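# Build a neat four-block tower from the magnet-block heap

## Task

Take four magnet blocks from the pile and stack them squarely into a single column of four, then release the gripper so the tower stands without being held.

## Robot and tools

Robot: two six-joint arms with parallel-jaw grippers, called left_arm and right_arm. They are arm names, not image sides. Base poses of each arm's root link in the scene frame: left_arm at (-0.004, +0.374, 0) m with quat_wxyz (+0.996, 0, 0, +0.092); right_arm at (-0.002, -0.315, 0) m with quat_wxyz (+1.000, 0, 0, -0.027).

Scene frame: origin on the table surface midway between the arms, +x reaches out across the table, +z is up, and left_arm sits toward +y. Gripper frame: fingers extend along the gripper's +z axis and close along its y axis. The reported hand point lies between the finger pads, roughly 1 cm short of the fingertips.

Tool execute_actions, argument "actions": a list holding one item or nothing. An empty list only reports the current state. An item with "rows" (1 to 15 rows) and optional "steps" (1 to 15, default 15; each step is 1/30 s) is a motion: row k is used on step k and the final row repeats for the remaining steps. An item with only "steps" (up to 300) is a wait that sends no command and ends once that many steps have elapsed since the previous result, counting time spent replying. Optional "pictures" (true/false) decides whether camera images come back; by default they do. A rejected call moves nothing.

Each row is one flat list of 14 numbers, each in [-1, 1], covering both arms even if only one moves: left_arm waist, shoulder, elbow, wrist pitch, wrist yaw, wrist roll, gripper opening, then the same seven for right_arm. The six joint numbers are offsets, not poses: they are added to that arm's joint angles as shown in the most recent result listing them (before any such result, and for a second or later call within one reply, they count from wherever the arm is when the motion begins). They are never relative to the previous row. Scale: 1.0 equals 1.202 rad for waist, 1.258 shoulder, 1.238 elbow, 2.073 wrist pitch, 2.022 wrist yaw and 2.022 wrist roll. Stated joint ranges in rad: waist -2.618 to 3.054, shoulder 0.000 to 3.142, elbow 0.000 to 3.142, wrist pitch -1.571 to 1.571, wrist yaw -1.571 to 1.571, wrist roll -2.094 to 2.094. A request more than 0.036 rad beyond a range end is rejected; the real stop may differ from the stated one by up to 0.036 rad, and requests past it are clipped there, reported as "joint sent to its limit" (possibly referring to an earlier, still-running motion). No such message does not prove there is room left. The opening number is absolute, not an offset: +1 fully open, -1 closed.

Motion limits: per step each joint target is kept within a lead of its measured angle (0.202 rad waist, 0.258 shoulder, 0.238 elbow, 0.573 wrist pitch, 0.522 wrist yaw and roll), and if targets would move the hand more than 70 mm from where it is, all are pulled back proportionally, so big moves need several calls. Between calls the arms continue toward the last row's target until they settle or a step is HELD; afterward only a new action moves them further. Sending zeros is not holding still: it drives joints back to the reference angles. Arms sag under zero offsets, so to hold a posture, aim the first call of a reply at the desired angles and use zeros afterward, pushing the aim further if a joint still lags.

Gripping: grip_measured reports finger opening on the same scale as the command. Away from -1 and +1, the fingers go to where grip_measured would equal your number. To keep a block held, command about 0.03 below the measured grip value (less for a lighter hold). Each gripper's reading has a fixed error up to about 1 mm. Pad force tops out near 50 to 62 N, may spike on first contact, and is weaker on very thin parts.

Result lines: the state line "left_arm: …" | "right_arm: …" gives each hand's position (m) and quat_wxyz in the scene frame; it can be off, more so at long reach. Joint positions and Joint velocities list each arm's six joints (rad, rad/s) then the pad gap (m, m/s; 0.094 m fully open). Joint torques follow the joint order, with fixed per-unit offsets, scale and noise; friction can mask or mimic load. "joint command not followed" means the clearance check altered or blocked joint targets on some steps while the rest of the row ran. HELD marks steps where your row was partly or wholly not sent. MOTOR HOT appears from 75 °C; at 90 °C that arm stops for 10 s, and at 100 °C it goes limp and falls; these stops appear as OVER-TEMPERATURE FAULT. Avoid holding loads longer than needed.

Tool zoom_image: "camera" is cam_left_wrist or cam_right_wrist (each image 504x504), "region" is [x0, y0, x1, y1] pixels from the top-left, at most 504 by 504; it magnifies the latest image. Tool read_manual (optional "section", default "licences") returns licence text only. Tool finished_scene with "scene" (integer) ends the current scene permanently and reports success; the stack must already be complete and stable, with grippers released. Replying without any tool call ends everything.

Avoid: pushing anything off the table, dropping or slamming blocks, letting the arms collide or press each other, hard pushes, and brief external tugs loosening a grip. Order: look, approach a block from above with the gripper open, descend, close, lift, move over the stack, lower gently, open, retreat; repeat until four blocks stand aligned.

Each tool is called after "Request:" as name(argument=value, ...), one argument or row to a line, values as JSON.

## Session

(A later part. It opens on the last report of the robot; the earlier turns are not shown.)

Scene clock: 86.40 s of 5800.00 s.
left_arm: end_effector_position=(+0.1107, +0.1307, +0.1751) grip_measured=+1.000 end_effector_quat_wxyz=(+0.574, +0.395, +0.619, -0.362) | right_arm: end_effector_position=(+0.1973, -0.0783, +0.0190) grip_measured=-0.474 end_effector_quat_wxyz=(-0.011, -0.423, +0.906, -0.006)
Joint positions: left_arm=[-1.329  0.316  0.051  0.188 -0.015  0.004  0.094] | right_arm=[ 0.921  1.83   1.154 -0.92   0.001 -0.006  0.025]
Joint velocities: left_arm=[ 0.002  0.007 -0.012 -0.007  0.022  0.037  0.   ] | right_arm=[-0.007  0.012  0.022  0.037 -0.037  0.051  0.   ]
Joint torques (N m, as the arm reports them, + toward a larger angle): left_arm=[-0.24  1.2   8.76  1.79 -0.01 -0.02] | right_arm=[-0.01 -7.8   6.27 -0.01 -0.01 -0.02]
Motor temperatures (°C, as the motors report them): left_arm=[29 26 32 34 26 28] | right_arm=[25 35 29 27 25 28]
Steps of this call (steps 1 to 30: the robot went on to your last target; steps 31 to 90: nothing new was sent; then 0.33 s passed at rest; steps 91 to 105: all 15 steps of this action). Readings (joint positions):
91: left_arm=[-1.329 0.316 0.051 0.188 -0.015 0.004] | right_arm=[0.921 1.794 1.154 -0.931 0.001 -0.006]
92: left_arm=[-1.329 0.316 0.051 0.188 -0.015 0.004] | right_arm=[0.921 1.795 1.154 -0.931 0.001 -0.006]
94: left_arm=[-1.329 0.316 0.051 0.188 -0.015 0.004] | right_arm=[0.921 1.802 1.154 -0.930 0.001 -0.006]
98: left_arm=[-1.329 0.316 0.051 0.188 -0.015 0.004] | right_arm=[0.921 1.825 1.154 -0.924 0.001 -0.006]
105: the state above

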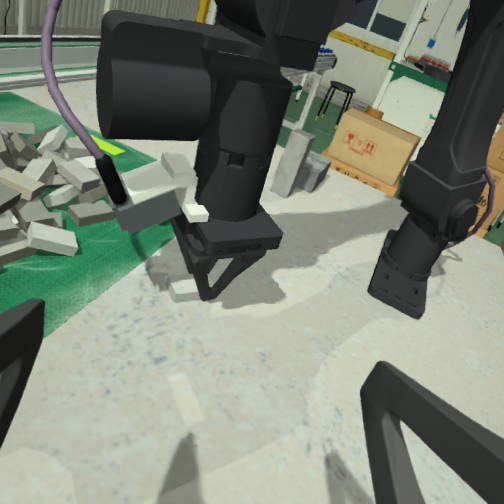

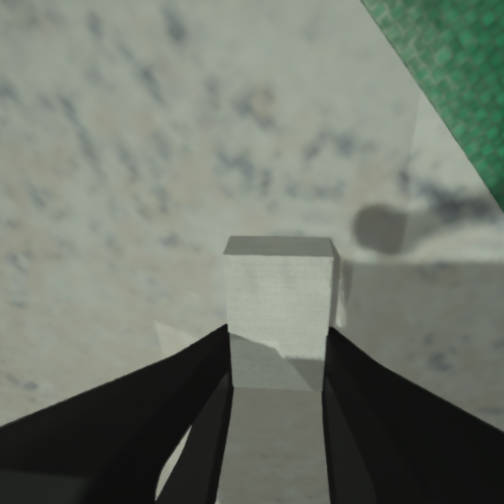

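Request:
execute_actions(
  actions=[
    {"rows":[[0,0,0,0,0,0,1,0,0.006,0,0.008,0,0,-0.51],[0,0,0,0,0,0,1,0,0.009,0,0.008,0,0,-0.51],[0,0,0,0,0,0,1,0,0.012,0,0.012,0,0,-0.51],[0,0,0,0,0,0,1,0,0.015,0,0.012,0,0,-0.51],[0,0,0,0,0,0,1,0,0.018,0,0.015,0,0,-0.51]],"steps":14},
  ],
)

Scene clock: 88.67 s of 5800.00 s.
left_arm: end_effector_position=(+0.1107, +0.1307, +0.1751) grip_measured=+1.000 end_effector_quat_wxyz=(+0.574, +0.395, +0.619, -0.362) | right_arm: end_effector_position=(+0.1974, -0.0782, +0.0178) grip_measured=-0.474 end_effector_quat_wxyz=(-0.012, -0.423, +0.906, -0.006)
Joint positions: left_arm=[-1.329  0.316  0.051  0.188 -0.015  0.004  0.094] | right_arm=[ 0.921  1.834  1.154 -0.918  0.001 -0.006  0.025]
Joint velocities: left_arm=[ 0.007  0.007  0.017  0.037 -0.037 -0.022  0.   ] | right_arm=[ 0.012 -0.007 -0.017 -0.007  0.022  0.022  0.001]
Joint torques (N m, as the arm reports them, + toward a larger angle): left_arm=[-0.17  1.16  8.79  1.84  0.01  0.  ] | right_arm=[-0.01 -6.26  6.33  0.03 -0.02 -0.02]
Motor temperatures (°C, as the motors report them): left_arm=[29 26 32 34 26 28] | right_arm=[25 35 29 27 25 28]
Steps of this call (steps 1 to 15: the robot went on to your last target; steps 16 to 54: nothing new was sent; steps 55 to 68: all 14 steps of this action). Readings (joint positions):
55: left_arm=[-1.329 0.316 0.051 0.188 -0.015 0.004] | right_arm=[0.921 1.830 1.154 -0.919 0.001 -0.006]
56: left_arm=[-1.329 0.316 0.051 0.188 -0.015 0.004] | right_arm=[0.921 1.830 1.154 -0.919 0.001 -0.006]
58: left_arm=[-1.329 0.316 0.051 0.188 -0.015 0.004] | right_arm=[0.921 1.832 1.154 -0.918 0.001 -0.006]
62: left_arm=[-1.329 0.316 0.051 0.188 -0.015 0.004] | right_arm=[0.921 1.834 1.154 -0.918 0.001 -0.006]
68: the state above

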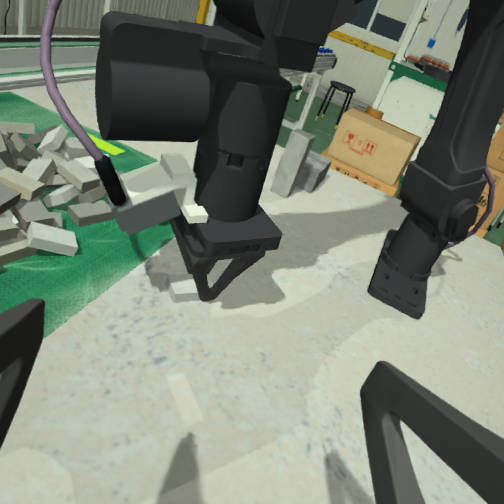

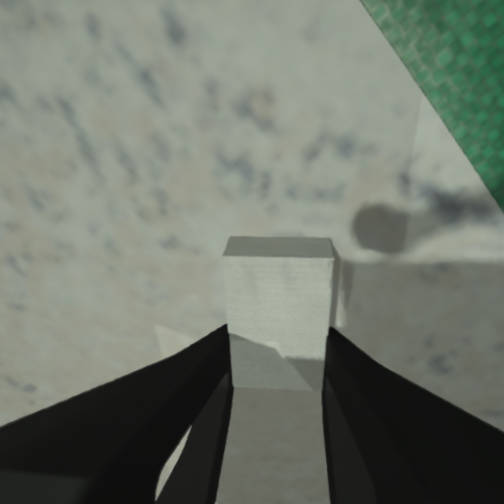

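Request:
execute_actions(
  actions=[
    {"rows":[[0,0,0,0,0,0,1,0,0,0,0,0,0,-0.45],[0,0,0,0,0,0,1,0,0,0,0,0,0,-0.4],[0,0,0,0,0,0,1,0,0,0,0,0,0,-0.3],[0,0,0,0,0,0,1,0,0,0,0,0,0,-0.2],[0,0,0,0,0,0,1,0,0,0,0,0,0,-0.15],[0,0,0,0,0,0,1,0,-0.015,0.015,-0.01,0,0,-0.15],[0,0,0,0,0,0,1,0,-0.03,0.03,-0.03,0,0,-0.15],[0,0,0,0,0,0,1,0,-0.045,0.045,-0.05,0,0,-0.15],[0,0,0,0,0,0,1,0,-0.06,0.06,-0.07,0,0,-0.15],[0,0,0,0,0,0,1,0,-0.07,0.08,-0.085,0,0,-0.15],[0,0,0,0,0,0,1,0,-0.08,0.1,-0.1,0,0,-0.15]],"steps":15},
  ],
)

Scene clock: 93.97 s of 5800.00 s.
left_arm: end_effector_position=(+0.1107, +0.1307, +0.1751) grip_measured=+1.000 end_effector_quat_wxyz=(+0.574, +0.395, +0.619, -0.362) | right_arm: end_effector_position=(+0.1994, -0.0774, +0.0668) grip_measured=-0.152 end_effector_quat_wxyz=(+0.006, -0.423, +0.906, -0.001)
Joint positions: left_arm=[-1.329  0.316  0.051  0.188 -0.015  0.004  0.094] | right_arm=[ 0.921  1.745  1.25  -1.068  0.007 -0.006  0.04 ]
Joint velocities: left_arm=[-0.007 -0.002  0.007  0.022  0.037  0.051  0.   ] | right_arm=[ 0.002 -0.222  0.198 -0.198 -0.007  0.051 -0.   ]
Joint torques (N m, as the arm reports them, + toward a larger angle): left_arm=[-0.1   1.17  8.71  1.84  0.02  0.  ] | right_arm=[-0.04 -7.17  7.97 -0.41 -0.03 -0.01]
Motor temperatures (°C, as the motors report them): left_arm=[29 26 32 34 26 28] | right_arm=[25 35 29 27 25 28]
Steps of this call (steps 1 to 15: the robot went on to your last target; steps 16 to 90: nothing new was sent; then 1.80 s passed at rest; steps 91 to 105: all 15 steps of this action). Readings (joint positions):
91: left_arm=[-1.329 0.316 0.051 0.188 -0.015 0.004] | right_arm=[0.921 1.834 1.154 -0.918 0.001 -0.006]
92: left_arm=[-1.329 0.316 0.051 0.188 -0.015 0.004] | right_arm=[0.921 1.834 1.154 -0.918 0.001 -0.006]
94: left_arm=[-1.329 0.316 0.051 0.188 -0.015 0.004] | right_arm=[0.921 1.834 1.154 -0.919 0.006 -0.006]
98: left_arm=[-1.329 0.316 0.051 0.188 -0.015 0.004] | right_arm=[0.921 1.826 1.156 -0.937 0.009 -0.006]
105: the state above

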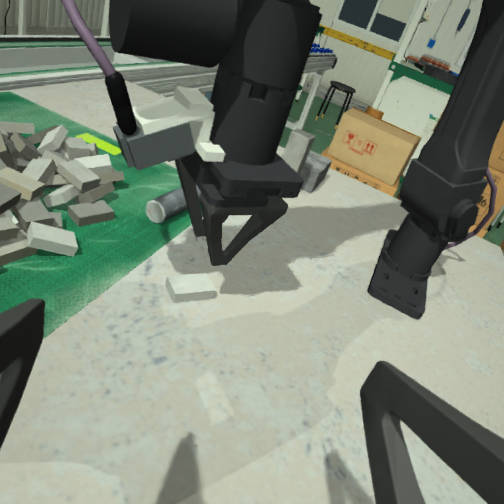

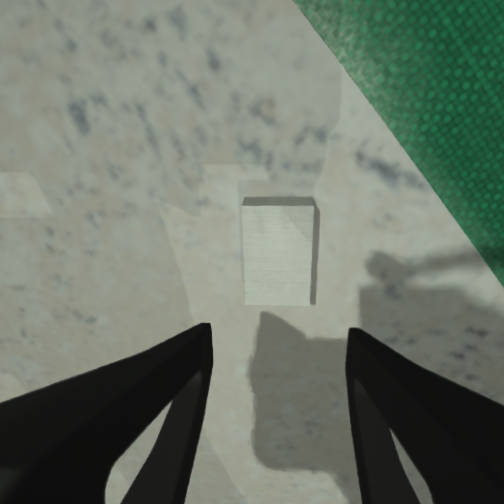

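Request:
execute_actions(
  actions=[
    {"rows":[[0,0,0,0,0,0,1,-0.01,0.01,0.05,-0.03,0,-0.015,-0.1],[0,0,0,0,0,0,1,-0.02,0.03,0.09,-0.04,0,-0.03,-0.1],[0,0,0,0,0,0,1,-0.035,0.05,0.13,-0.05,0,-0.045,-0.1],[0,0,0,0,0,0,1,-0.05,0.075,0.17,-0.06,0,-0.06,-0.1],[0,0,0,0,0,0,1,-0.065,0.1,0.21,-0.07,0,-0.075,-0.1],[0,0,0,0,0,0,1,-0.08,0.125,0.25,-0.08,0,-0.09,-0.1],[0,0,0,0,0,0,1,-0.095,0.15,0.29,-0.09,0,-0.105,-0.1],[0,0,0,0,0,0,1,-0.11,0.18,0.33,-0.09,0,-0.12,-0.1],[0,0,0,0,0,0,1,-0.125,0.21,0.37,-0.09,0,-0.135,-0.1],[0,0,0,0,0,0,1,-0.14,0.24,0.41,-0.09,0,-0.15,-0.1],[0,0,0,0,0,0,1,-0.15,0.27,0.45,-0.09,0,-0.16,-0.1],[0,0,0,0,0,0,1,-0.16,0.295,0.49,-0.09,0,-0.16,-0.1],[0,0,0,0,0,0,1,-0.16,0.315,0.518,-0.09,0,-0.16,-0.1],[0,0,0,0,0,0,1,-0.16,0.33,0.518,-0.09,0,-0.16,-0.1],[0,0,0,0,0,0,1,-0.16,0.345,0.518,-0.09,0,-0.16,-0.1]],"steps":15},
  ],
  pictures=false,
)

Request:
execute_actions(
  actions=[
    {"steps":12},
  ],
)

Scene clock: 102.67 s of 5800.00 s.
left_arm: end_effector_position=(+0.1107, +0.1307, +0.1751) grip_measured=+1.000 end_effector_quat_wxyz=(+0.574, +0.395, +0.619, -0.362) | right_arm: end_effector_position=(+0.3343, -0.0476, +0.0836) grip_measured=-0.102 end_effector_quat_wxyz=(+0.035, -0.458, +0.888, +0.003)
Joint positions: left_arm=[-1.329  0.316  0.051  0.188 -0.015  0.004  0.094] | right_arm=[ 0.725  2.134  1.852 -1.219  0.008 -0.279  0.042]
Joint velocities: left_arm=[-0.002 -0.012  0.002  0.037 -0.051  0.022  0.   ] | right_arm=[-0.203  0.579  0.408 -0.037  0.022 -0.212 -0.001]
Joint torques (N m, as the arm reports them, + toward a larger angle): left_arm=[-0.11  1.3   8.75  1.87 -0.01  0.  ] | right_arm=[  1.13 -10.38   8.27  -0.36  -0.13  -0.15]
Motor temperatures (°C, as the motors report them): left_arm=[29 26 32 35 26 28] | right_arm=[25 34 30 27 25 28]
Steps of this call (steps 1 to 30: the robot went on to your last target; steps 31 to 90: nothing new was sent; then 5.20 s passed at rest; steps 91 to 105: all 15 steps of this action). Readings (joint positions):
91: left_arm=[-1.329 0.316 0.051 0.188 -0.015 0.004] | right_arm=[0.921 1.740 1.260 -1.113 0.006 -0.010]
92: left_arm=[-1.329 0.316 0.051 0.188 -0.015 0.004] | right_arm=[0.919 1.748 1.274 -1.126 0.006 -0.019]
94: left_arm=[-1.329 0.316 0.051 0.188 -0.015 0.004] | right_arm=[0.906 1.787 1.342 -1.158 0.005 -0.049]
98: left_arm=[-1.329 0.316 0.051 0.188 -0.015 0.004] | right_arm=[0.839 1.907 1.548 -1.200 0.004 -0.139]
105: the state above

Scene clock: 103.07 s of 5800.00 s.
left_arm: end_effector_position=(+0.1107, +0.1307, +0.1751) grip_measured=+1.000 end_effector_quat_wxyz=(+0.574, +0.395, +0.619, -0.362) | right_arm: end_effector_position=(+0.3318, -0.0523, +0.0638) grip_measured=-0.102 end_effector_quat_wxyz=(+0.004, -0.474, +0.880, -0.004)
Joint positions: left_arm=[-1.329  0.316  0.051  0.188 -0.015  0.004  0.094] | right_arm=[ 0.721  2.187  1.86  -1.238  0.01  -0.32   0.042]
Joint velocities: left_arm=[-0.022 -0.007  0.007  0.007  0.022  0.081  0.   ] | right_arm=[ 0.012 -0.002 -0.002  0.037 -0.051 -0.081 -0.   ]
Joint torques (N m, as the arm reports them, + toward a larger angle): left_arm=[-0.04  1.33  8.77  1.89 -0.01 -0.01] | right_arm=[  0.34 -12.04   9.68  -0.3   -0.03  -0.05]
Motor temperatures (°C, as the motors report them): left_arm=[29 26 32 35 26 28] | right_arm=[25 35 30 27 25 28]
Steps of this call (steps 1 to 12: the robot went on to your last target). Readings (joint positions):
1: left_arm=[-1.329 0.316 0.051 0.188 -0.015 0.004] | right_arm=[0.721 2.151 1.860 -1.219 0.009 -0.288]
2: left_arm=[-1.329 0.316 0.051 0.188 -0.015 0.004] | right_arm=[0.720 2.163 1.860 -1.220 0.010 -0.295]
4: left_arm=[-1.329 0.316 0.051 0.188 -0.015 0.004] | right_arm=[0.721 2.181 1.860 -1.228 0.010 -0.305]
8: left_arm=[-1.329 0.316 0.051 0.188 -0.015 0.004] | right_arm=[0.721 2.187 1.860 -1.236 0.010 -0.316]
12: the state above

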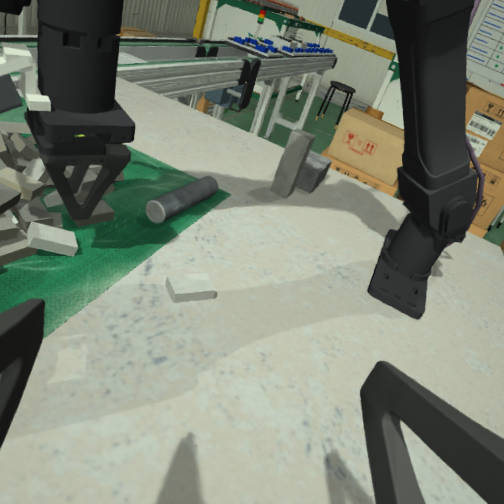

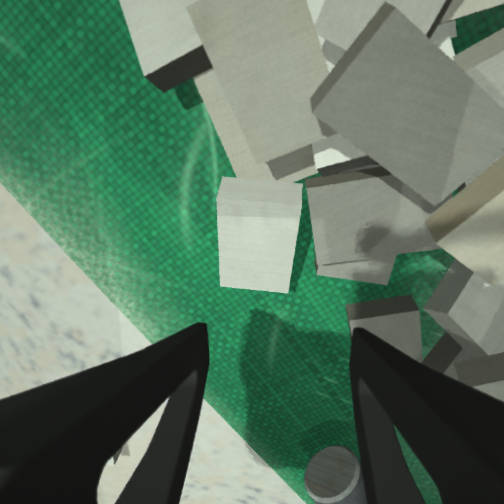

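Request:
execute_actions(
  actions=[
    {"rows":[[0,0,0,0,0,0,1,0.012,0,0,0.01,0,0.02,-0.15],[0,0,0,0,0,0,1,0.024,0,0,0.015,0,0.035,-0.2],[0,0,0,0,0,0,1,0.024,0,0,0.02,0,0.035,-0.25],[0,0,0,0,0,0,1,0.024,0,-0.01,0.025,0,0.035,-0.28],[0,0,0,0,0,0,1,0.024,0,-0.02,0.03,0,0.035,-0.28],[0,0,0,0,0,0,1,0.024,0.005,-0.03,0.035,0,0.035,-0.28],[0,0,0,0,0,0,1,0.024,0.01,-0.04,0.04,0,0.035,-0.28],[0,0,0,0,0,0,1,0.024,0.015,-0.05,0.045,0,0.035,-0.28],[0,0,0,0,0,0,1,0.024,0.02,-0.055,0.05,0,0.035,-0.28]],"steps":15},
  ],
  pictures=false,
)

Request:
execute_actions(
  actions=[
    {"steps":8},
  ],
)

Scene clock: 113.57 s of 5800.00 s.
left_arm: end_effector_position=(+0.1107, +0.1307, +0.1751) grip_measured=+1.000 end_effector_quat_wxyz=(+0.574, +0.395, +0.619, -0.362) | right_arm: end_effector_position=(+0.3272, -0.0432, +0.0402) grip_measured=-0.278 end_effector_quat_wxyz=(+0.002, -0.457, +0.889, -0.005)
Joint positions: left_arm=[-1.329  0.316  0.051  0.188 -0.015  0.004  0.094] | right_arm=[ 0.745  2.213  1.808 -1.164  0.01  -0.258  0.034]
Joint velocities: left_arm=[-0.017  0.007 -0.007 -0.022  0.051 -0.022  0.   ] | right_arm=[-0.012  0.046 -0.032  0.037  0.007  0.037  0.   ]
Joint torques (N m, as the arm reports them, + toward a larger angle): left_arm=[-0.22  1.21  8.7   1.89 -0.03 -0.01] | right_arm=[  0.32 -11.91   5.93   0.    -0.04   0.01]
Motor temperatures (°C, as the motors report them): left_arm=[29 26 32 35 26 28] | right_arm=[25 37 31 27 25 28]
Steps of this call (steps 1 to 30: the robot went on to your last target; steps 31 to 90: nothing new was sent; then 7.00 s passed at rest; steps 91 to 105: all 15 steps of this action). Readings (joint positions):
91: left_arm=[-1.329 0.316 0.051 0.188 -0.015 0.004] | right_arm=[0.722 2.187 1.860 -1.239 0.010 -0.317]
92: left_arm=[-1.329 0.316 0.051 0.188 -0.015 0.004] | right_arm=[0.723 2.187 1.860 -1.238 0.010 -0.306]
94: left_arm=[-1.329 0.316 0.051 0.188 -0.015 0.004] | right_arm=[0.729 2.187 1.860 -1.230 0.010 -0.287]
98: left_arm=[-1.329 0.316 0.051 0.188 -0.015 0.004] | right_arm=[0.742 2.187 1.845 -1.195 0.010 -0.269]
105: the state above

Scene clock: 113.83 s of 5800.00 s.
left_arm: end_effector_position=(+0.1107, +0.1307, +0.1751) grip_measured=+1.000 end_effector_quat_wxyz=(+0.574, +0.395, +0.619, -0.362) | right_arm: end_effector_position=(+0.3286, -0.0420, +0.0397) grip_measured=-0.278 end_effector_quat_wxyz=(+0.006, -0.456, +0.890, -0.004)
Joint positions: left_arm=[-1.329  0.316  0.051  0.188 -0.015  0.004  0.094] | right_arm=[ 0.745  2.214  1.807 -1.155  0.01  -0.256  0.034]
Joint velocities: left_arm=[-0.002  0.002 -0.022  0.037 -0.051 -0.007  0.   ] | right_arm=[-0.002 -0.002 -0.017  0.022  0.022 -0.022 -0.   ]
Joint torques (N m, as the arm reports them, + toward a larger angle): left_arm=[-0.02  1.14  8.78  1.86  0.02 -0.02] | right_arm=[  0.34 -11.82   5.66   0.02  -0.02  -0.01]
Motor temperatures (°C, as the motors report them): left_arm=[29 26 32 36 26 28] | right_arm=[25 37 31 27 25 28]
Steps of this call (steps 1 to 8: the robot went on to your last target). Readings (joint positions):
1: left_arm=[-1.329 0.316 0.051 0.188 -0.015 0.004] | right_arm=[0.745 2.214 1.807 -1.162 0.010 -0.258]
2: left_arm=[-1.329 0.316 0.051 0.188 -0.015 0.004] | right_arm=[0.745 2.214 1.807 -1.161 0.010 -0.257]
4: left_arm=[-1.329 0.316 0.051 0.188 -0.015 0.004] | right_arm=[0.745 2.214 1.807 -1.158 0.010 -0.257]
8: the state above

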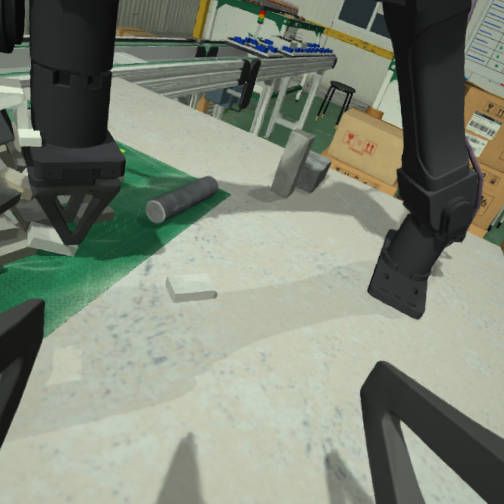

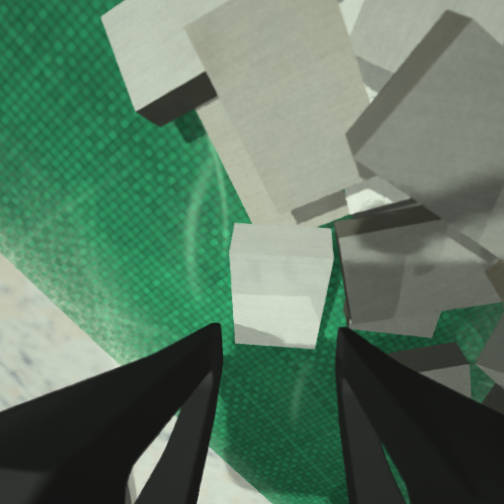

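Request:
execute_actions(
  actions=[
    {"rows":[[0,0,0,0,0,0,1,0,0.006,0,0.008,0,0,-0.3],[0,0,0,0,0,0,1,0,0.012,0,0.012,0,0,-0.3],[0,0,0,0,0,0,1,0,0.018,0,0.016,0,0,-0.3],[0,0,0,0,0,0,1,0,0.024,0,0.02,0,0,-0.3],[0,0,0,0,0,0,1,0,0.03,0,0.024,0,0,-0.3]],"steps":14},
  ],
)

Scene clock: 116.17 s of 5800.00 s.
left_arm: end_effector_position=(+0.1107, +0.1307, +0.1751) grip_measured=+1.000 end_effector_quat_wxyz=(+0.574, +0.395, +0.619, -0.362) | right_arm: end_effector_position=(+0.3280, -0.0436, +0.0281) grip_measured=-0.298 end_effector_quat_wxyz=(-0.006, -0.456, +0.890, -0.009)
Joint positions: left_arm=[-1.329  0.316  0.051  0.188 -0.015  0.004  0.094] | right_arm=[ 0.745  2.242  1.807 -1.151  0.015 -0.256  0.033]
Joint velocities: left_arm=[ 0.007  0.002  0.002 -0.022  0.007 -0.037  0.   ] | right_arm=[-0.012 -0.012 -0.007 -0.037 -0.022  0.081 -0.001]
Joint torques (N m, as the arm reports them, + toward a larger angle): left_arm=[0.07 1.17 8.78 1.85 0.   0.  ] | right_arm=[ -0.01 -10.79   6.75   0.2   -0.05  -0.02]
Motor temperatures (°C, as the motors report them): left_arm=[29 26 32 36 26 28] | right_arm=[25 37 30 27 25 28]
Steps of this call (steps 1 to 30: the robot went on to your last target; steps 31 to 56: nothing new was sent; steps 57 to 70: all 14 steps of this action). Readings (joint positions):
57: left_arm=[-1.329 0.316 0.051 0.188 -0.015 0.004] | right_arm=[0.745 2.214 1.807 -1.153 0.010 -0.256]
58: left_arm=[-1.329 0.316 0.051 0.188 -0.015 0.004] | right_arm=[0.745 2.214 1.807 -1.153 0.010 -0.256]
60: left_arm=[-1.329 0.316 0.051 0.188 -0.015 0.004] | right_arm=[0.745 2.218 1.807 -1.148 0.010 -0.256]
64: left_arm=[-1.329 0.316 0.051 0.188 -0.015 0.004] | right_arm=[0.745 2.237 1.807 -1.149 0.015 -0.256]
70: the state above

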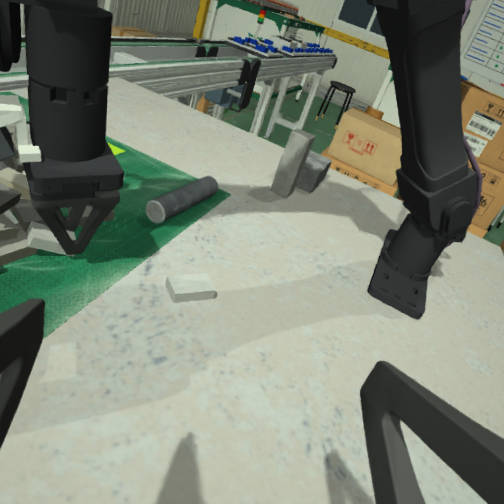

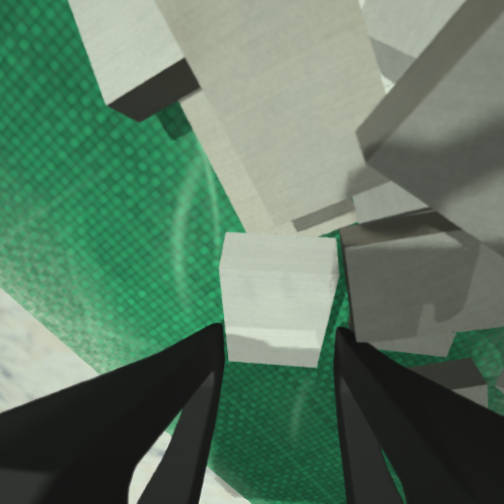

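Request:
execute_actions(
  actions=[
    {"rows":[[0,0,0,0,0,0,1,0,0,0,0,0,0,-0.34],[0,0,0,0,0,0,1,0,0.005,0,0,0,0,-0.38],[0,0,0,0,0,0,1,0,0.01,0,0,0,0,-0.41],[0,0,0,0,0,0,1,0,0.01,0,0,0,0,-0.43],[0,0,0,0,0,0,1,0,0.01,0,0,0,0,-0.43],[0,0,0,0,0,0,1,0,0.01,0,0,0,0,-0.43],[0,0,0,0,0,0,1,0,0.01,0,0,0,0,-0.45],[0,0,0,0,0,0,1,0,0.01,0,0,0,0,-0.47],[0,0,0,0,0,0,1,0,0,0,0,0,0,-0.49],[0,0,0,0,0,0,1,0,0,0,0,0,0,-0.51]],"steps":15},
  ],
)

Scene clock: 119.87 s of 5800.00 s.
left_arm: end_effector_position=(+0.1107, +0.1307, +0.1751) grip_measured=+1.000 end_effector_quat_wxyz=(+0.574, +0.395, +0.619, -0.362) | right_arm: end_effector_position=(+0.3277, -0.0443, +0.0281) grip_measured=-0.489 end_effector_quat_wxyz=(-0.007, -0.456, +0.890, -0.010)
Joint positions: left_arm=[-1.329  0.316  0.051  0.188 -0.015  0.004  0.094] | right_arm=[ 0.745  2.242  1.807 -1.154  0.017 -0.256  0.024]
Joint velocities: left_arm=[ 0.002 -0.002 -0.017 -0.007 -0.037 -0.037  0.   ] | right_arm=[-0.012 -0.007  0.012 -0.051  0.066  0.022 -0.001]
Joint torques (N m, as the arm reports them, + toward a larger angle): left_arm=[-0.11  1.43  8.72  1.89 -0.01  0.04] | right_arm=[ -0.02 -11.65   6.84  -0.2   -0.02  -0.02]
Motor temperatures (°C, as the motors report them): left_arm=[29 26 33 36 26 28] | right_arm=[25 38 30 27 25 28]
Steps of this call (steps 1 to 15: the robot went on to your last target; steps 16 to 90: nothing new was sent; then 0.20 s passed at rest; steps 91 to 105: all 15 steps of this action). Readings (joint positions):
91: left_arm=[-1.329 0.316 0.051 0.188 -0.015 0.004] | right_arm=[0.745 2.242 1.807 -1.153 0.016 -0.256]
92: left_arm=[-1.329 0.316 0.051 0.188 -0.015 0.004] | right_arm=[0.745 2.242 1.807 -1.154 0.017 -0.256]
94: left_arm=[-1.329 0.316 0.051 0.188 -0.015 0.004] | right_arm=[0.745 2.242 1.807 -1.154 0.017 -0.256]
98: left_arm=[-1.329 0.316 0.051 0.188 -0.015 0.004] | right_arm=[0.745 2.242 1.807 -1.154 0.017 -0.256]
105: the state above

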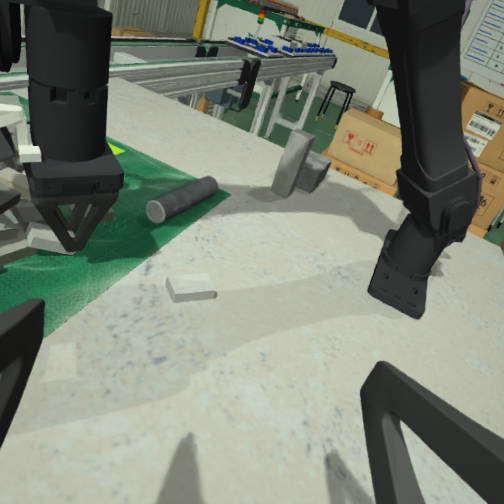

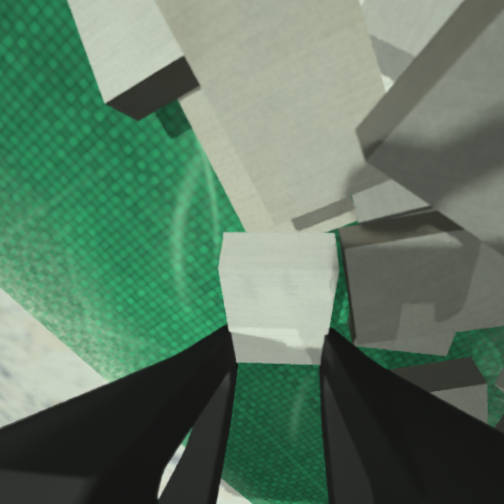

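Request:
execute_actions(
  actions=[
    {"rows":[[0,0,0,0,0,0,1,0,-0.015,0,-0.01,0,0,-0.52],[0,0,0,0,0,0,1,0,-0.015,0,-0.02,0,0,-0.52],[0,0,0,0,0,0,1,0,-0.015,0,-0.03,0,0,-0.52],[0,0,0,0,0,0,1,0,-0.015,0,-0.04,0,0,-0.52],[0,0,0,0,0,0,1,0,-0.015,0,-0.05,0,0,-0.52],[0,0,0,0,0,0,1,0,-0.015,0,-0.06,0,0,-0.52],[0,0,0,0,0,0,1,0,-0.015,0,-0.07,0,0,-0.52],[0,0,0,0,0,0,1,0,-0.015,0,-0.08,0,0,-0.52],[0,0,0,0,0,0,1,0,-0.015,0,-0.09,0,0,-0.52],[0,0,0,0,0,0,1,0,-0.015,0,-0.1,0,0,-0.52]],"steps":15},
  ],
)

Scene clock: 126.30 s of 5800.00 s.
left_arm: end_effector_position=(+0.1107, +0.1307, +0.1751) grip_measured=+1.000 end_effector_quat_wxyz=(+0.574, +0.395, +0.619, -0.362) | right_arm: end_effector_position=(+0.2956, -0.0709, +0.0324) grip_measured=-0.489 end_effector_quat_wxyz=(-0.089, -0.455, +0.886, -0.028)
Joint positions: left_arm=[-1.329  0.316  0.051  0.188 -0.015  0.004  0.094] | right_arm=[ 0.745  2.242  1.807 -1.323  0.017 -0.256  0.024]
Joint velocities: left_arm=[ 0.007 -0.007 -0.002 -0.007 -0.007 -0.022  0.   ] | right_arm=[-0.032  0.012  0.002 -0.183 -0.066  0.037 -0.001]
Joint torques (N m, as the arm reports them, + toward a larger angle): left_arm=[ 0.02  1.28  8.74  1.84 -0.02  0.02] | right_arm=[  0.01 -12.95   6.48  -0.64   0.    -0.01]
Motor temperatures (°C, as the motors report them): left_arm=[29 26 33 36 26 28] | right_arm=[25 38 30 27 25 28]
Steps of this call (steps 1 to 15: the robot went on to your last target; steps 16 to 90: nothing new was sent; then 2.93 s passed at rest; steps 91 to 105: all 15 steps of this action). Readings (joint positions):
91: left_arm=[-1.329 0.316 0.051 0.188 -0.015 0.004] | right_arm=[0.745 2.242 1.807 -1.155 0.017 -0.256]
92: left_arm=[-1.329 0.316 0.051 0.188 -0.015 0.004] | right_arm=[0.745 2.242 1.807 -1.157 0.017 -0.256]
94: left_arm=[-1.329 0.316 0.051 0.188 -0.015 0.004] | right_arm=[0.745 2.242 1.807 -1.172 0.017 -0.256]
98: left_arm=[-1.329 0.316 0.051 0.188 -0.015 0.004] | right_arm=[0.745 2.242 1.807 -1.230 0.017 -0.256]
105: the state above

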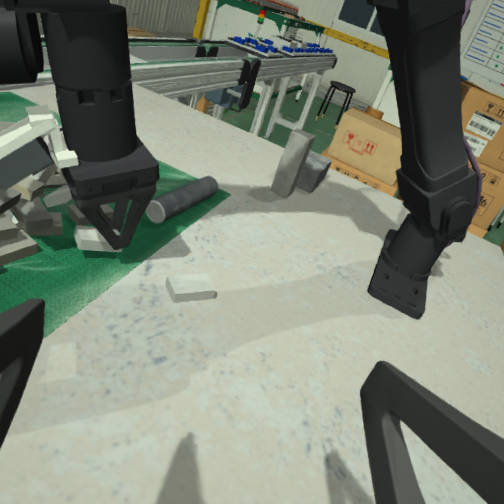

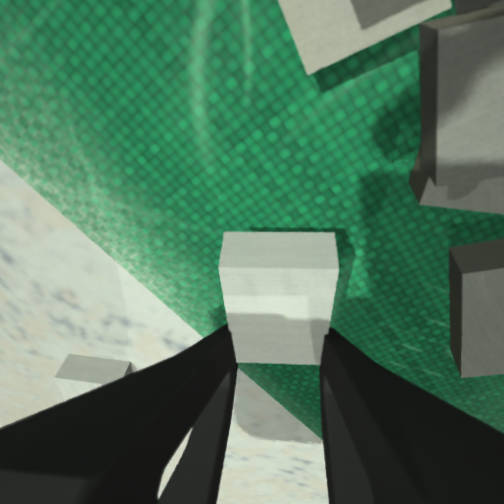

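Request:
execute_actions(
  actions=[
    {"rows":[[0,0,0,0,0,0,1,0,0,0,0,0,0.03,-0.52],[0,0,0,0,0,0,1,0,0,0,0,0,0.06,-0.52],[0,0,0,0,0,0,1,0,0,0,0,0,0.09,-0.52],[0,0,0,0,0,0,1,0,0,0,0,0,0.125,-0.52],[0,0,0,0,0,0,1,0,0.005,0,0,0,0.125,-0.52],[0,0,0,0,0,0,1,0,0.01,0,0,0,0.125,-0.52],[0,0,0,0,0,0,1,0,0.015,0,0,0,0.125,-0.52],[0,0,0,0,0,0,1,0,0.02,0,0,0,0.125,-0.52],[0,0,0,0,0,0,1,0,0.025,0,0,0,0.125,-0.52]],"steps":15},
  ],
  pictures=false,
)

Request:
execute_actions(
  actions=[
    {"rows":[[0,0,0,0,0,0,1,0,0,0,0,0,0,-0.49],[0,0,0,0,0,0,1,0,0,0,0,0,0,-0.47],[0,0,0,0,0,0,1,0,0,0,0,0,0,-0.45],[0,0,0,0,0,0,1,0,0,0,0,0,0,-0.4],[0,0,0,0,0,0,1,0,0,0,0,0,0,-0.3],[0,0,0,0,0,0,1,0,0,0,0,0,0,-0.25]],"steps":10},
  ],
)

Scene clock: 133.03 s of 5800.00 s.
left_arm: end_effector_position=(+0.1107, +0.1307, +0.1751) grip_measured=+1.000 end_effector_quat_wxyz=(+0.574, +0.395, +0.619, -0.362) | right_arm: end_effector_position=(+0.2910, -0.0746, +0.0245) grip_measured=-0.489 end_effector_quat_wxyz=(-0.104, -0.348, +0.931, -0.045)
Joint positions: left_arm=[-1.329  0.316  0.051  0.188 -0.015  0.004  0.094] | right_arm=[ 0.745  2.266  1.807 -1.338  0.017 -0.023  0.024]
Joint velocities: left_arm=[ 0.007 -0.007 -0.012 -0.022  0.007  0.007  0.   ] | right_arm=[-0.032  0.007  0.002 -0.081 -0.022  0.125  0.   ]
Joint torques (N m, as the arm reports them, + toward a larger angle): left_arm=[-0.1   1.24  8.73  1.87  0.    0.  ] | right_arm=[  0.   -10.9    6.21  -0.43   0.     0.06]
Motor temperatures (°C, as the motors report them): left_arm=[29 26 33 36 26 28] | right_arm=[25 40 30 27 25 28]
Steps of this call (steps 1 to 30: the robot went on to your last target; steps 31 to 90: nothing new was sent; then 3.23 s passed at rest; steps 91 to 105: all 15 steps of this action). Readings (joint positions):
91: left_arm=[-1.329 0.316 0.051 0.188 -0.015 0.004] | right_arm=[0.745 2.242 1.807 -1.342 0.017 -0.246]
92: left_arm=[-1.329 0.316 0.051 0.188 -0.015 0.004] | right_arm=[0.745 2.242 1.807 -1.342 0.017 -0.227]
94: left_arm=[-1.329 0.316 0.051 0.188 -0.015 0.004] | right_arm=[0.745 2.242 1.807 -1.340 0.017 -0.164]
98: left_arm=[-1.329 0.316 0.051 0.188 -0.015 0.004] | right_arm=[0.745 2.246 1.807 -1.339 0.017 -0.072]
105: the state above

Scene clock: 133.37 s of 5800.00 s.
left_arm: end_effector_position=(+0.1107, +0.1307, +0.1751) grip_measured=+1.000 end_effector_quat_wxyz=(+0.574, +0.395, +0.619, -0.362) | right_arm: end_effector_position=(+0.2910, -0.0747, +0.0245) grip_measured=-0.252 end_effector_quat_wxyz=(-0.104, -0.348, +0.931, -0.045)
Joint positions: left_arm=[-1.329  0.316  0.051  0.188 -0.015  0.004  0.094] | right_arm=[ 0.745  2.266  1.807 -1.339  0.017 -0.022  0.035]
Joint velocities: left_arm=[ 0.032  0.007  0.007 -0.007  0.007 -0.022  0.   ] | right_arm=[-0.017  0.002 -0.007  0.022  0.022 -0.022 -0.   ]
Joint torques (N m, as the arm reports them, + toward a larger angle): left_arm=[-0.09  1.21  8.78  1.89 -0.01  0.07] | right_arm=[ -0.01 -11.63   6.53  -0.53  -0.01  -0.02]
Motor temperatures (°C, as the motors report them): left_arm=[29 26 33 36 26 28] | right_arm=[25 40 30 27 25 28]
Steps of this call (steps 1 to 10: all 10 steps of this action). Readings (joint positions):
1: left_arm=[-1.329 0.316 0.051 0.188 -0.015 0.004] | right_arm=[0.745 2.266 1.807 -1.338 0.017 -0.022]
2: left_arm=[-1.329 0.316 0.051 0.188 -0.015 0.004] | right_arm=[0.745 2.266 1.807 -1.339 0.017 -0.022]
4: left_arm=[-1.329 0.316 0.051 0.188 -0.015 0.004] | right_arm=[0.745 2.266 1.807 -1.339 0.017 -0.022]
8: left_arm=[-1.329 0.316 0.051 0.188 -0.015 0.004] | right_arm=[0.745 2.266 1.807 -1.339 0.017 -0.022]
10: the state above

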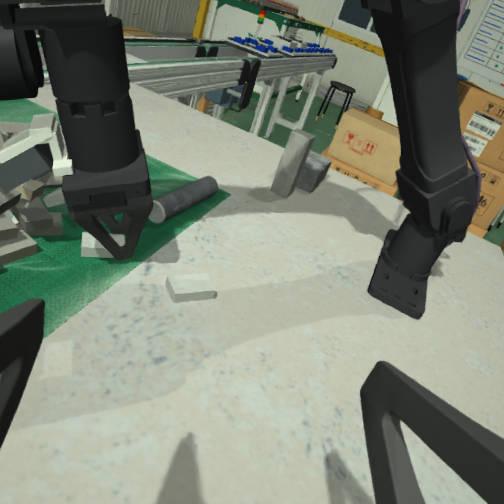

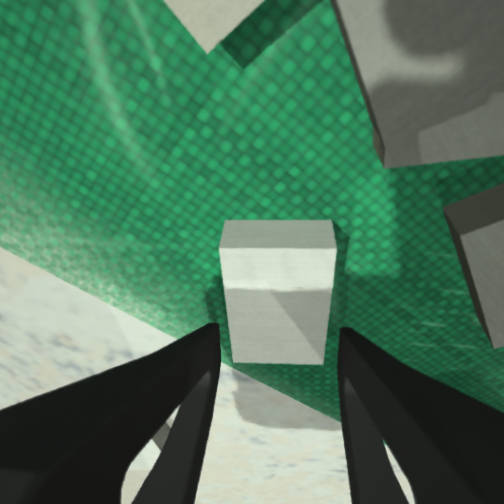

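Request:
execute_actions(
  actions=[
    {"rows":[[0,0,0,0,0,0,1,0,-0.03,-0.01,0.015,-0.008,0,-0.25],[0,0,0,0,0,0,1,0,-0.045,-0.03,0.03,-0.008,0,-0.25],[0,0,0,0,0,0,1,0,-0.06,-0.05,0.045,-0.008,0,-0.25],[0,0,0,0,0,0,1,0,-0.075,-0.07,0.06,-0.008,0,-0.25],[0,0,0,0,0,0,1,0,-0.09,-0.09,0.075,-0.008,0,-0.25],[0,0,0,0,0,0,1,0,-0.105,-0.11,0.09,-0.008,0,-0.25],[0,0,0,0,0,0,1,0,-0.12,-0.13,0.105,-0.008,0,-0.25],[0,0,0,0,0,0,1,0,-0.135,-0.15,0.12,-0.008,0,-0.25],[0,0,0,0,0,0,1,0,-0.15,-0.17,0.135,-0.008,0,-0.25],[0,0,0,0,0,0,1,0,-0.16,-0.19,0.15,-0.008,0,-0.25],[0,0,0,0,0,0,1,0,-0.168,-0.205,0.166,-0.008,0,-0.25],[0,0,0,0,0,0,1,0,-0.168,-0.22,0.166,-0.008,0,-0.25],[0,0,0,0,0,0,1,0,-0.168,-0.23,0.166,-0.008,0,-0.25],[0,0,0,0,0,0,1,0,-0.168,-0.24,0.166,-0.008,0,-0.25],[0,0,0,0,0,0,1,0,-0.168,-0.25,0.166,-0.008,0,-0.25]],"steps":15},
  ],
  pictures=false,
)

Request:
execute_actions(
  actions=[
    {"steps":12},
  ],
)

Scene clock: 140.93 s of 5800.00 s.
left_arm: end_effector_position=(+0.1107, +0.1307, +0.1751) grip_measured=+1.000 end_effector_quat_wxyz=(+0.574, +0.395, +0.619, -0.362) | right_arm: end_effector_position=(+0.2953, -0.0688, +0.0338) grip_measured=-0.252 end_effector_quat_wxyz=(-0.001, -0.349, +0.937, -0.004)
Joint positions: left_arm=[-1.329  0.316  0.051  0.188 -0.015  0.004  0.094] | right_arm=[ 0.745  2.065  1.549 -1.06   0.007 -0.022  0.035]
Joint velocities: left_arm=[-0.012 -0.012  0.002  0.022  0.037  0.081  0.   ] | right_arm=[ 0.007 -0.002 -0.379  0.286  0.022  0.125  0.   ]
Joint torques (N m, as the arm reports them, + toward a larger angle): left_arm=[-0.06  1.09  8.77  1.85 -0.03  0.02] | right_arm=[ -0.01 -10.92   4.47  -0.1   -0.09  -0.02]
Motor temperatures (°C, as the motors report them): left_arm=[29 26 33 37 26 28] | right_arm=[25 40 30 27 25 28]
Steps of this call (steps 1 to 15: the robot went on to your last target; steps 16 to 90: nothing new was sent; then 4.07 s passed at rest; steps 91 to 105: all 15 steps of this action). Readings (joint positions):
91: left_arm=[-1.329 0.316 0.051 0.188 -0.015 0.004] | right_arm=[0.745 2.265 1.807 -1.337 0.015 -0.022]
92: left_arm=[-1.329 0.316 0.051 0.188 -0.015 0.004] | right_arm=[0.745 2.260 1.802 -1.329 0.014 -0.022]
94: left_arm=[-1.329 0.316 0.051 0.188 -0.015 0.004] | right_arm=[0.745 2.233 1.772 -1.296 0.011 -0.022]
98: left_arm=[-1.329 0.316 0.051 0.188 -0.015 0.004] | right_arm=[0.745 2.150 1.681 -1.211 0.008 -0.022]
105: the state above

Scene clock: 141.33 s of 5800.00 s.
left_arm: end_effector_position=(+0.1107, +0.1307, +0.1751) grip_measured=+1.000 end_effector_quat_wxyz=(+0.574, +0.395, +0.619, -0.362) | right_arm: end_effector_position=(+0.2947, -0.0692, +0.0253) grip_measured=-0.252 end_effector_quat_wxyz=(+0.002, -0.349, +0.937, -0.003)
Joint positions: left_arm=[-1.329  0.316  0.051  0.188 -0.015  0.004  0.094] | right_arm=[ 0.745  2.065  1.513 -1.017  0.006 -0.022  0.035]
Joint velocities: left_arm=[-0.007 -0.002  0.012  0.066 -0.037  0.037  0.   ] | right_arm=[-0.007 -0.002 -0.002  0.022 -0.11   0.066 -0.   ]
Joint torques (N m, as the arm reports them, + toward a larger angle): left_arm=[-0.03  1.28  8.73  1.87 -0.01 -0.04] | right_arm=[ -0.02 -10.86   5.4   -0.04  -0.07  -0.01]
Motor temperatures (°C, as the motors report them): left_arm=[29 26 33 37 26 28] | right_arm=[25 40 30 27 25 28]
Steps of this call (steps 1 to 12: the robot went on to your last target). Readings (joint positions):
1: left_arm=[-1.329 0.316 0.051 0.188 -0.015 0.004] | right_arm=[0.745 2.065 1.537 -1.049 0.007 -0.022]
2: left_arm=[-1.329 0.316 0.051 0.188 -0.015 0.004] | right_arm=[0.745 2.065 1.525 -1.043 0.006 -0.022]
4: left_arm=[-1.329 0.316 0.051 0.188 -0.015 0.004] | right_arm=[0.745 2.065 1.514 -1.037 0.006 -0.022]
8: left_arm=[-1.329 0.316 0.051 0.188 -0.015 0.004] | right_arm=[0.745 2.065 1.513 -1.023 0.006 -0.022]
12: the state above

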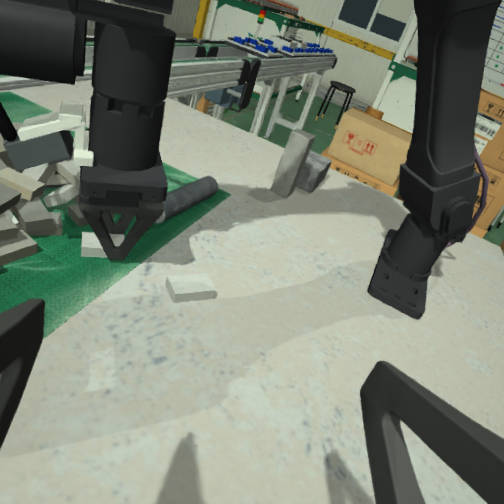

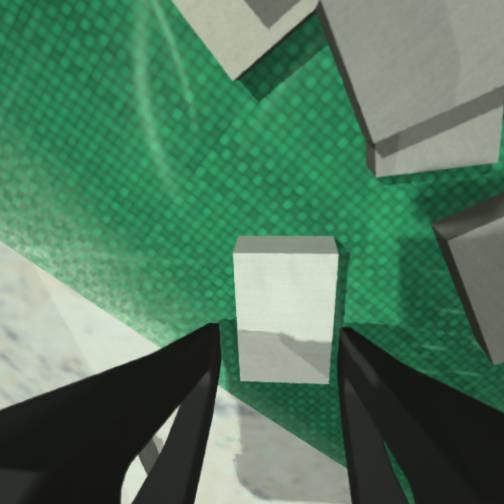

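Request:
execute_actions(
  actions=[
    {"rows":[[0,0,0,0,0,0,1,0,0.008,0,0,0,0,-0.25],[0,0,0,0,0,0,1,0,0.012,0,0,0,0,-0.25],[0,0,0,0,0,0,1,0,0.014,0,0,0,0,-0.25],[0,0,0,0,0,0,1,0,0.014,0,0,0,0,-0.25],[0,0,0,0,0,0,1,0,0.014,0,0,0,0,-0.25],[0,0,0,0,0,0,1,0,0.014,0,0,0,0,-0.3],[0,0,0,0,0,0,1,0,0.014,0,0,0,0,-0.35],[0,0,0,0,0,0,1,0,0.014,0,0,0,0,-0.4],[0,0,0,0,0,0,1,0,0.014,0,0,0,0,-0.43],[0,0,0,0,0,0,1,0,0.014,0,0,0,0,-0.46],[0,0,0,0,0,0,1,0,0.014,0,0,0,0,-0.49],[0,0,0,0,0,0,1,0,0.014,0,0,0,0,-0.52]],"steps":15},
  ],
)

Scene clock: 145.00 s of 5800.00 s.
left_arm: end_effector_position=(+0.1107, +0.1307, +0.1751) grip_measured=+1.000 end_effector_quat_wxyz=(+0.574, +0.395, +0.619, -0.362) | right_arm: end_effector_position=(+0.2946, -0.0694, +0.0214) grip_measured=-0.474 end_effector_quat_wxyz=(-0.001, -0.349, +0.937, -0.004)
Joint positions: left_arm=[-1.329  0.316  0.051  0.188 -0.015  0.004  0.094] | right_arm=[ 0.745  2.076  1.513 -1.014  0.007 -0.022  0.025]
Joint velocities: left_arm=[-0.012  0.002 -0.007  0.037 -0.022 -0.022  0.   ] | right_arm=[ 0.002 -0.012 -0.022 -0.007  0.066  0.007 -0.   ]
Joint torques (N m, as the arm reports them, + toward a larger angle): left_arm=[-0.07  1.28  8.74  1.88  0.    0.01] | right_arm=[ 0.02 -9.55  6.6  -0.23 -0.01 -0.01]
Motor temperatures (°C, as the motors report them): left_arm=[29 26 33 37 26 28] | right_arm=[25 40 30 27 25 28]
Steps of this call (steps 1 to 30: the robot went on to your last target; steps 31 to 90: nothing new was sent; then 0.17 s passed at rest; steps 91 to 105: all 15 steps of this action). Readings (joint positions):
91: left_arm=[-1.329 0.316 0.051 0.188 -0.015 0.004] | right_arm=[0.745 2.065 1.513 -1.014 0.006 -0.022]
92: left_arm=[-1.329 0.316 0.051 0.188 -0.015 0.004] | right_arm=[0.745 2.065 1.513 -1.014 0.006 -0.022]
94: left_arm=[-1.329 0.316 0.051 0.188 -0.015 0.004] | right_arm=[0.745 2.067 1.513 -1.014 0.006 -0.022]
98: left_arm=[-1.329 0.316 0.051 0.188 -0.015 0.004] | right_arm=[0.745 2.075 1.513 -1.014 0.006 -0.022]
105: the state above

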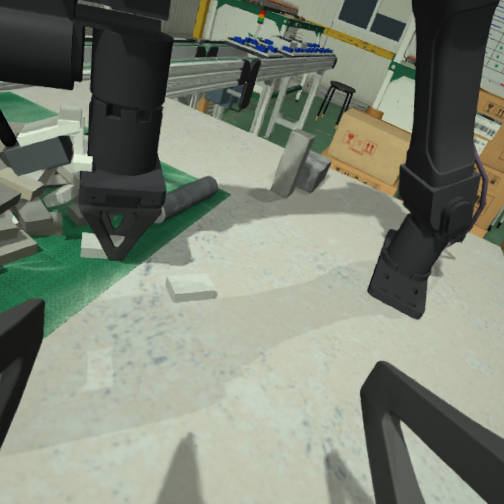

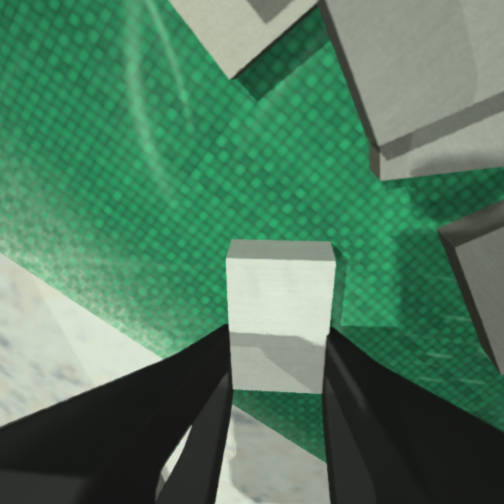

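Request:
execute_actions(
  actions=[
    {"rows":[[0,0,0,0,0,0,1,0,-0.025,0,0,0,0,-0.51],[0,0,0,0,0,0,1,0,-0.05,0,-0.01,0,0,-0.51],[0,0,0,0,0,0,1,0,-0.075,0,-0.02,0,0,-0.51],[0,0,0,0,0,0,1,0.01,-0.1,-0.02,-0.03,0,0.012,-0.51],[0,0,0,0,0,0,1,0.025,-0.125,-0.04,-0.03,0,0.012,-0.51],[0,0,0,0,0,0,1,0.04,-0.15,-0.065,-0.03,0,0.012,-0.51],[0,0,0,0,0,0,1,0.055,-0.175,-0.09,-0.03,0,0.012,-0.51],[0,0,0,0,0,0,1,0.07,-0.2,-0.115,-0.03,0,0.012,-0.51],[0,0,0,0,0,0,1,0.085,-0.22,-0.14,-0.02,0,0.012,-0.51],[0,0,0,0,0,0,1,0.1,-0.235,-0.165,-0.01,0,0.012,-0.51],[0,0,0,0,0,0,1,0.115,-0.25,-0.19,0,0,0.012,-0.51],[0,0,0,0,0,0,1,0.127,-0.25,-0.21,0.01,0,0.012,-0.51],[0,0,0,0,0,0,1,0.137,-0.25,-0.23,0.018,0,0.012,-0.51],[0,0,0,0,0,0,1,0.143,-0.25,-0.25,0.018,0,0.012,-0.51],[0,0,0,0,0,0,1,0.146,-0.25,-0.265,0.018,0,0.012,-0.51]],"steps":15},
  ],
  pictures=false,
)

Request:
execute_actions(
  actions=[
    {"steps":14},
  ],
)

Scene clock: 150.50 s of 5800.00 s.
left_arm: end_effector_position=(+0.1107, +0.1307, +0.1751) grip_measured=+1.000 end_effector_quat_wxyz=(+0.574, +0.395, +0.619, -0.362) | right_arm: end_effector_position=(+0.2108, -0.0675, +0.0641) grip_measured=-0.474 end_effector_quat_wxyz=(+0.027, -0.419, +0.908, +0.009)
Joint positions: left_arm=[-1.329  0.316  0.051  0.188 -0.015  0.004  0.094] | right_arm=[ 0.913  1.759  1.255 -1.01   0.005 -0.006  0.025]
Joint velocities: left_arm=[ 0.002 -0.007 -0.012 -0.022 -0.022  0.007  0.   ] | right_arm=[ 0.325 -0.002 -0.808  0.227 -0.125 -0.007 -0.001]
Joint torques (N m, as the arm reports them, + toward a larger angle): left_arm=[-0.03  1.19  8.7   1.83  0.    0.  ] | right_arm=[-0.89 -7.48  5.15 -0.08  0.06  0.08]
Motor temperatures (°C, as the motors report them): left_arm=[29 26 33 37 26 28] | right_arm=[25 39 30 27 25 28]
Steps of this call (steps 1 to 15: the robot went on to your last target; steps 16 to 90: nothing new was sent; then 2.00 s passed at rest; steps 91 to 105: all 15 steps of this action). Readings (joint positions):
91: left_arm=[-1.329 0.316 0.051 0.188 -0.015 0.004] | right_arm=[0.745 2.076 1.513 -1.014 0.007 -0.022]
92: left_arm=[-1.329 0.316 0.051 0.188 -0.015 0.004] | right_arm=[0.745 2.072 1.513 -1.014 0.007 -0.022]
94: left_arm=[-1.329 0.316 0.051 0.188 -0.015 0.004] | right_arm=[0.745 2.047 1.509 -1.022 0.007 -0.020]
98: left_arm=[-1.329 0.316 0.051 0.188 -0.015 0.004] | right_arm=[0.773 1.905 1.438 -1.033 0.011 -0.009]
105: the state above

Scene clock: 150.97 s of 5800.00 s.
left_arm: end_effector_position=(+0.1107, +0.1307, +0.1751) grip_measured=+1.000 end_effector_quat_wxyz=(+0.574, +0.395, +0.619, -0.362) | right_arm: end_effector_position=(+0.1957, -0.0791, +0.0450) grip_measured=-0.474 end_effector_quat_wxyz=(-0.002, -0.424, +0.906, -0.002)
Joint positions: left_arm=[-1.329  0.316  0.051  0.188 -0.015  0.004  0.094] | right_arm=[ 0.924  1.768  1.188 -0.996  0.003 -0.004  0.025]
Joint velocities: left_arm=[-0.012  0.002 -0.012  0.022 -0.022  0.022  0.   ] | right_arm=[-0.002 -0.002 -0.002  0.007 -0.037 -0.037 -0.   ]
Joint torques (N m, as the arm reports them, + toward a larger angle): left_arm=[ 0.    1.23  8.88  1.88 -0.01  0.  ] | right_arm=[-0.32 -8.13  6.31 -0.03  0.05  0.08]
Motor temperatures (°C, as the motors report them): left_arm=[29 26 33 37 26 28] | right_arm=[25 39 30 27 25 28]
Steps of this call (steps 1 to 14: the robot went on to your last target). Readings (joint positions):
1: left_arm=[-1.329 0.316 0.051 0.188 -0.015 0.004] | right_arm=[0.921 1.761 1.230 -1.006 0.003 -0.006]
2: left_arm=[-1.329 0.316 0.051 0.188 -0.015 0.004] | right_arm=[0.924 1.763 1.210 -1.006 0.002 -0.006]
4: left_arm=[-1.329 0.316 0.051 0.188 -0.015 0.004] | right_arm=[0.924 1.767 1.190 -1.006 0.003 -0.005]
8: left_arm=[-1.329 0.316 0.051 0.188 -0.015 0.004] | right_arm=[0.924 1.768 1.188 -1.000 0.003 -0.005]
14: the state above

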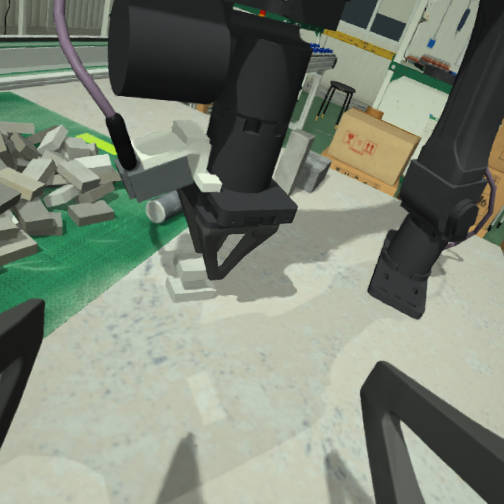

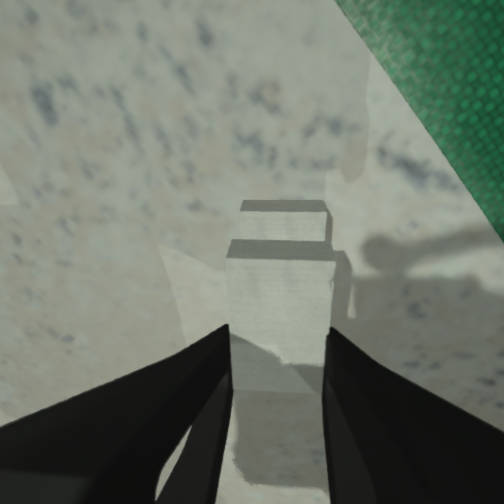

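Request:
execute_actions(
  actions=[
    {"rows":[[0,0,0,0,0,0,1,-0.01,0.006,0,0.01,0,0,-0.51],[0,0,0,0,0,0,1,-0.01,0.01,0,0.015,0,0,-0.51],[0,0,0,0,0,0,1,-0.01,0.015,0,0.02,0,0,-0.51],[0,0,0,0,0,0,1,-0.01,0.02,0,0.022,0,0,-0.51],[0,0,0,0,0,0,1,-0.01,0.025,0,0.022,0,0,-0.51],[0,0,0,0,0,0,1,-0.01,0.03,0,0.022,0,0,-0.51]],"steps":15},
  ],
  pictures=false,
)

Request:
execute_actions(
  actions=[
    {"steps":6},
  ],
)

Request:
zoom_image(
  camera="cam_right_wrist",
  region=[180,180,380,330],
)

Scene clock: 155.27 s of 5800.00 s.
left_arm: end_effector_position=(+0.1107, +0.1307, +0.1751) grip_measured=+1.000 end_effector_quat_wxyz=(+0.574, +0.395, +0.619, -0.362) | right_arm: end_effector_position=(+0.1979, -0.0764, +0.0344) grip_measured=-0.474 end_effector_quat_wxyz=(-0.007, -0.424, +0.906, -0.005)
Joint positions: left_arm=[-1.329  0.316  0.051  0.188 -0.015  0.004  0.094] | right_arm=[ 0.924  1.804  1.188 -0.97   0.003 -0.004  0.025]
Joint velocities: left_arm=[ 0.002 -0.012 -0.002  0.022 -0.051 -0.022  0.   ] | right_arm=[ 0.007 -0.002  0.012 -0.037  0.007  0.022  0.   ]
Joint torques (N m, as the arm reports them, + toward a larger angle): left_arm=[-0.05  1.19  8.67  1.88 -0.03 -0.01] | right_arm=[-0.97 -7.64  6.35 -0.02 -0.02 -0.02]
Motor temperatures (°C, as the motors report them): left_arm=[29 26 33 37 26 28] | right_arm=[25 39 30 27 25 28]
Steps of this call (steps 1 to 30: the robot went on to your last target; steps 31 to 90: nothing new was sent; then 0.80 s passed at rest; steps 91 to 105: all 15 steps of this action). Readings (joint positions):
91: left_arm=[-1.329 0.316 0.051 0.188 -0.015 0.004] | right_arm=[0.924 1.768 1.188 -0.995 0.003 -0.004]
92: left_arm=[-1.329 0.316 0.051 0.188 -0.015 0.004] | right_arm=[0.924 1.768 1.188 -0.994 0.003 -0.004]
94: left_arm=[-1.329 0.316 0.051 0.188 -0.015 0.004] | right_arm=[0.924 1.772 1.188 -0.987 0.003 -0.004]
98: left_arm=[-1.329 0.316 0.051 0.188 -0.015 0.004] | right_arm=[0.924 1.797 1.188 -0.975 0.003 -0.004]
105: the state above

Scene clock: 155.47 s of 5800.00 s.
left_arm: end_effector_position=(+0.1107, +0.1307, +0.1751) grip_measured=+1.000 end_effector_quat_wxyz=(+0.574, +0.395, +0.619, -0.362) | right_arm: end_effector_position=(+0.1981, -0.0762, +0.0344) grip_measured=-0.474 end_effector_quat_wxyz=(-0.006, -0.424, +0.906, -0.004)
Joint positions: left_arm=[-1.329  0.316  0.051  0.188 -0.015  0.004  0.094] | right_arm=[ 0.924  1.804  1.188 -0.969  0.003 -0.004  0.025]
Joint velocities: left_arm=[-0.022 -0.002 -0.017 -0.007 -0.095 -0.037  0.   ] | right_arm=[-0.012 -0.007 -0.007 -0.037 -0.037 -0.051  0.   ]
Joint torques (N m, as the arm reports them, + toward a larger angle): left_arm=[-0.07  1.16  8.77  1.86  0.   -0.02] | right_arm=[-0.99 -7.62  6.58 -0.06 -0.01 -0.02]
Motor temperatures (°C, as the motors report them): left_arm=[29 26 33 37 26 28] | right_arm=[25 38 30 27 25 28]
Steps of this call (steps 1 to 6: the robot went on to your last target). Readings (joint positions):
1: left_arm=[-1.329 0.316 0.051 0.188 -0.015 0.004] | right_arm=[0.924 1.804 1.188 -0.970 0.003 -0.004]
2: left_arm=[-1.329 0.316 0.051 0.188 -0.015 0.004] | right_arm=[0.924 1.804 1.188 -0.970 0.003 -0.004]
4: left_arm=[-1.329 0.316 0.051 0.188 -0.015 0.004] | right_arm=[0.924 1.804 1.188 -0.970 0.003 -0.004]
6: the state above

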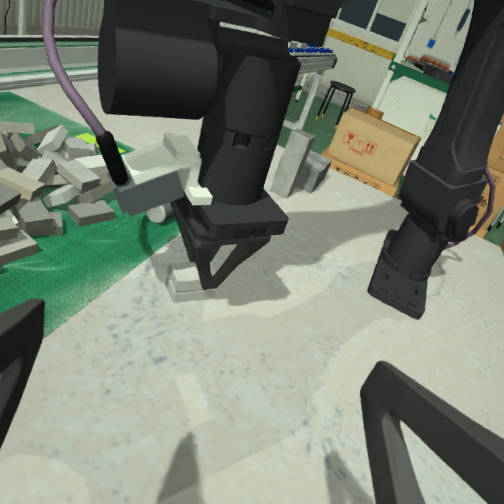

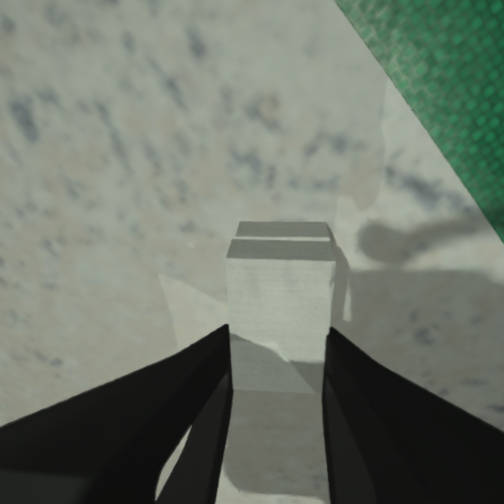

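Region (180, 180, 380, 330) of cam_right_wrist's 504x504 image, scaled by 2.520, with more detail than that image has; it fills the top 378 rows of this view, and the rest is white.

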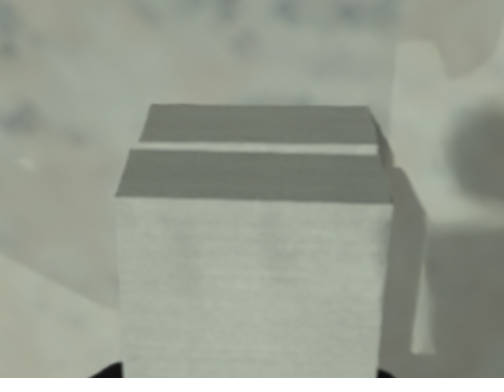

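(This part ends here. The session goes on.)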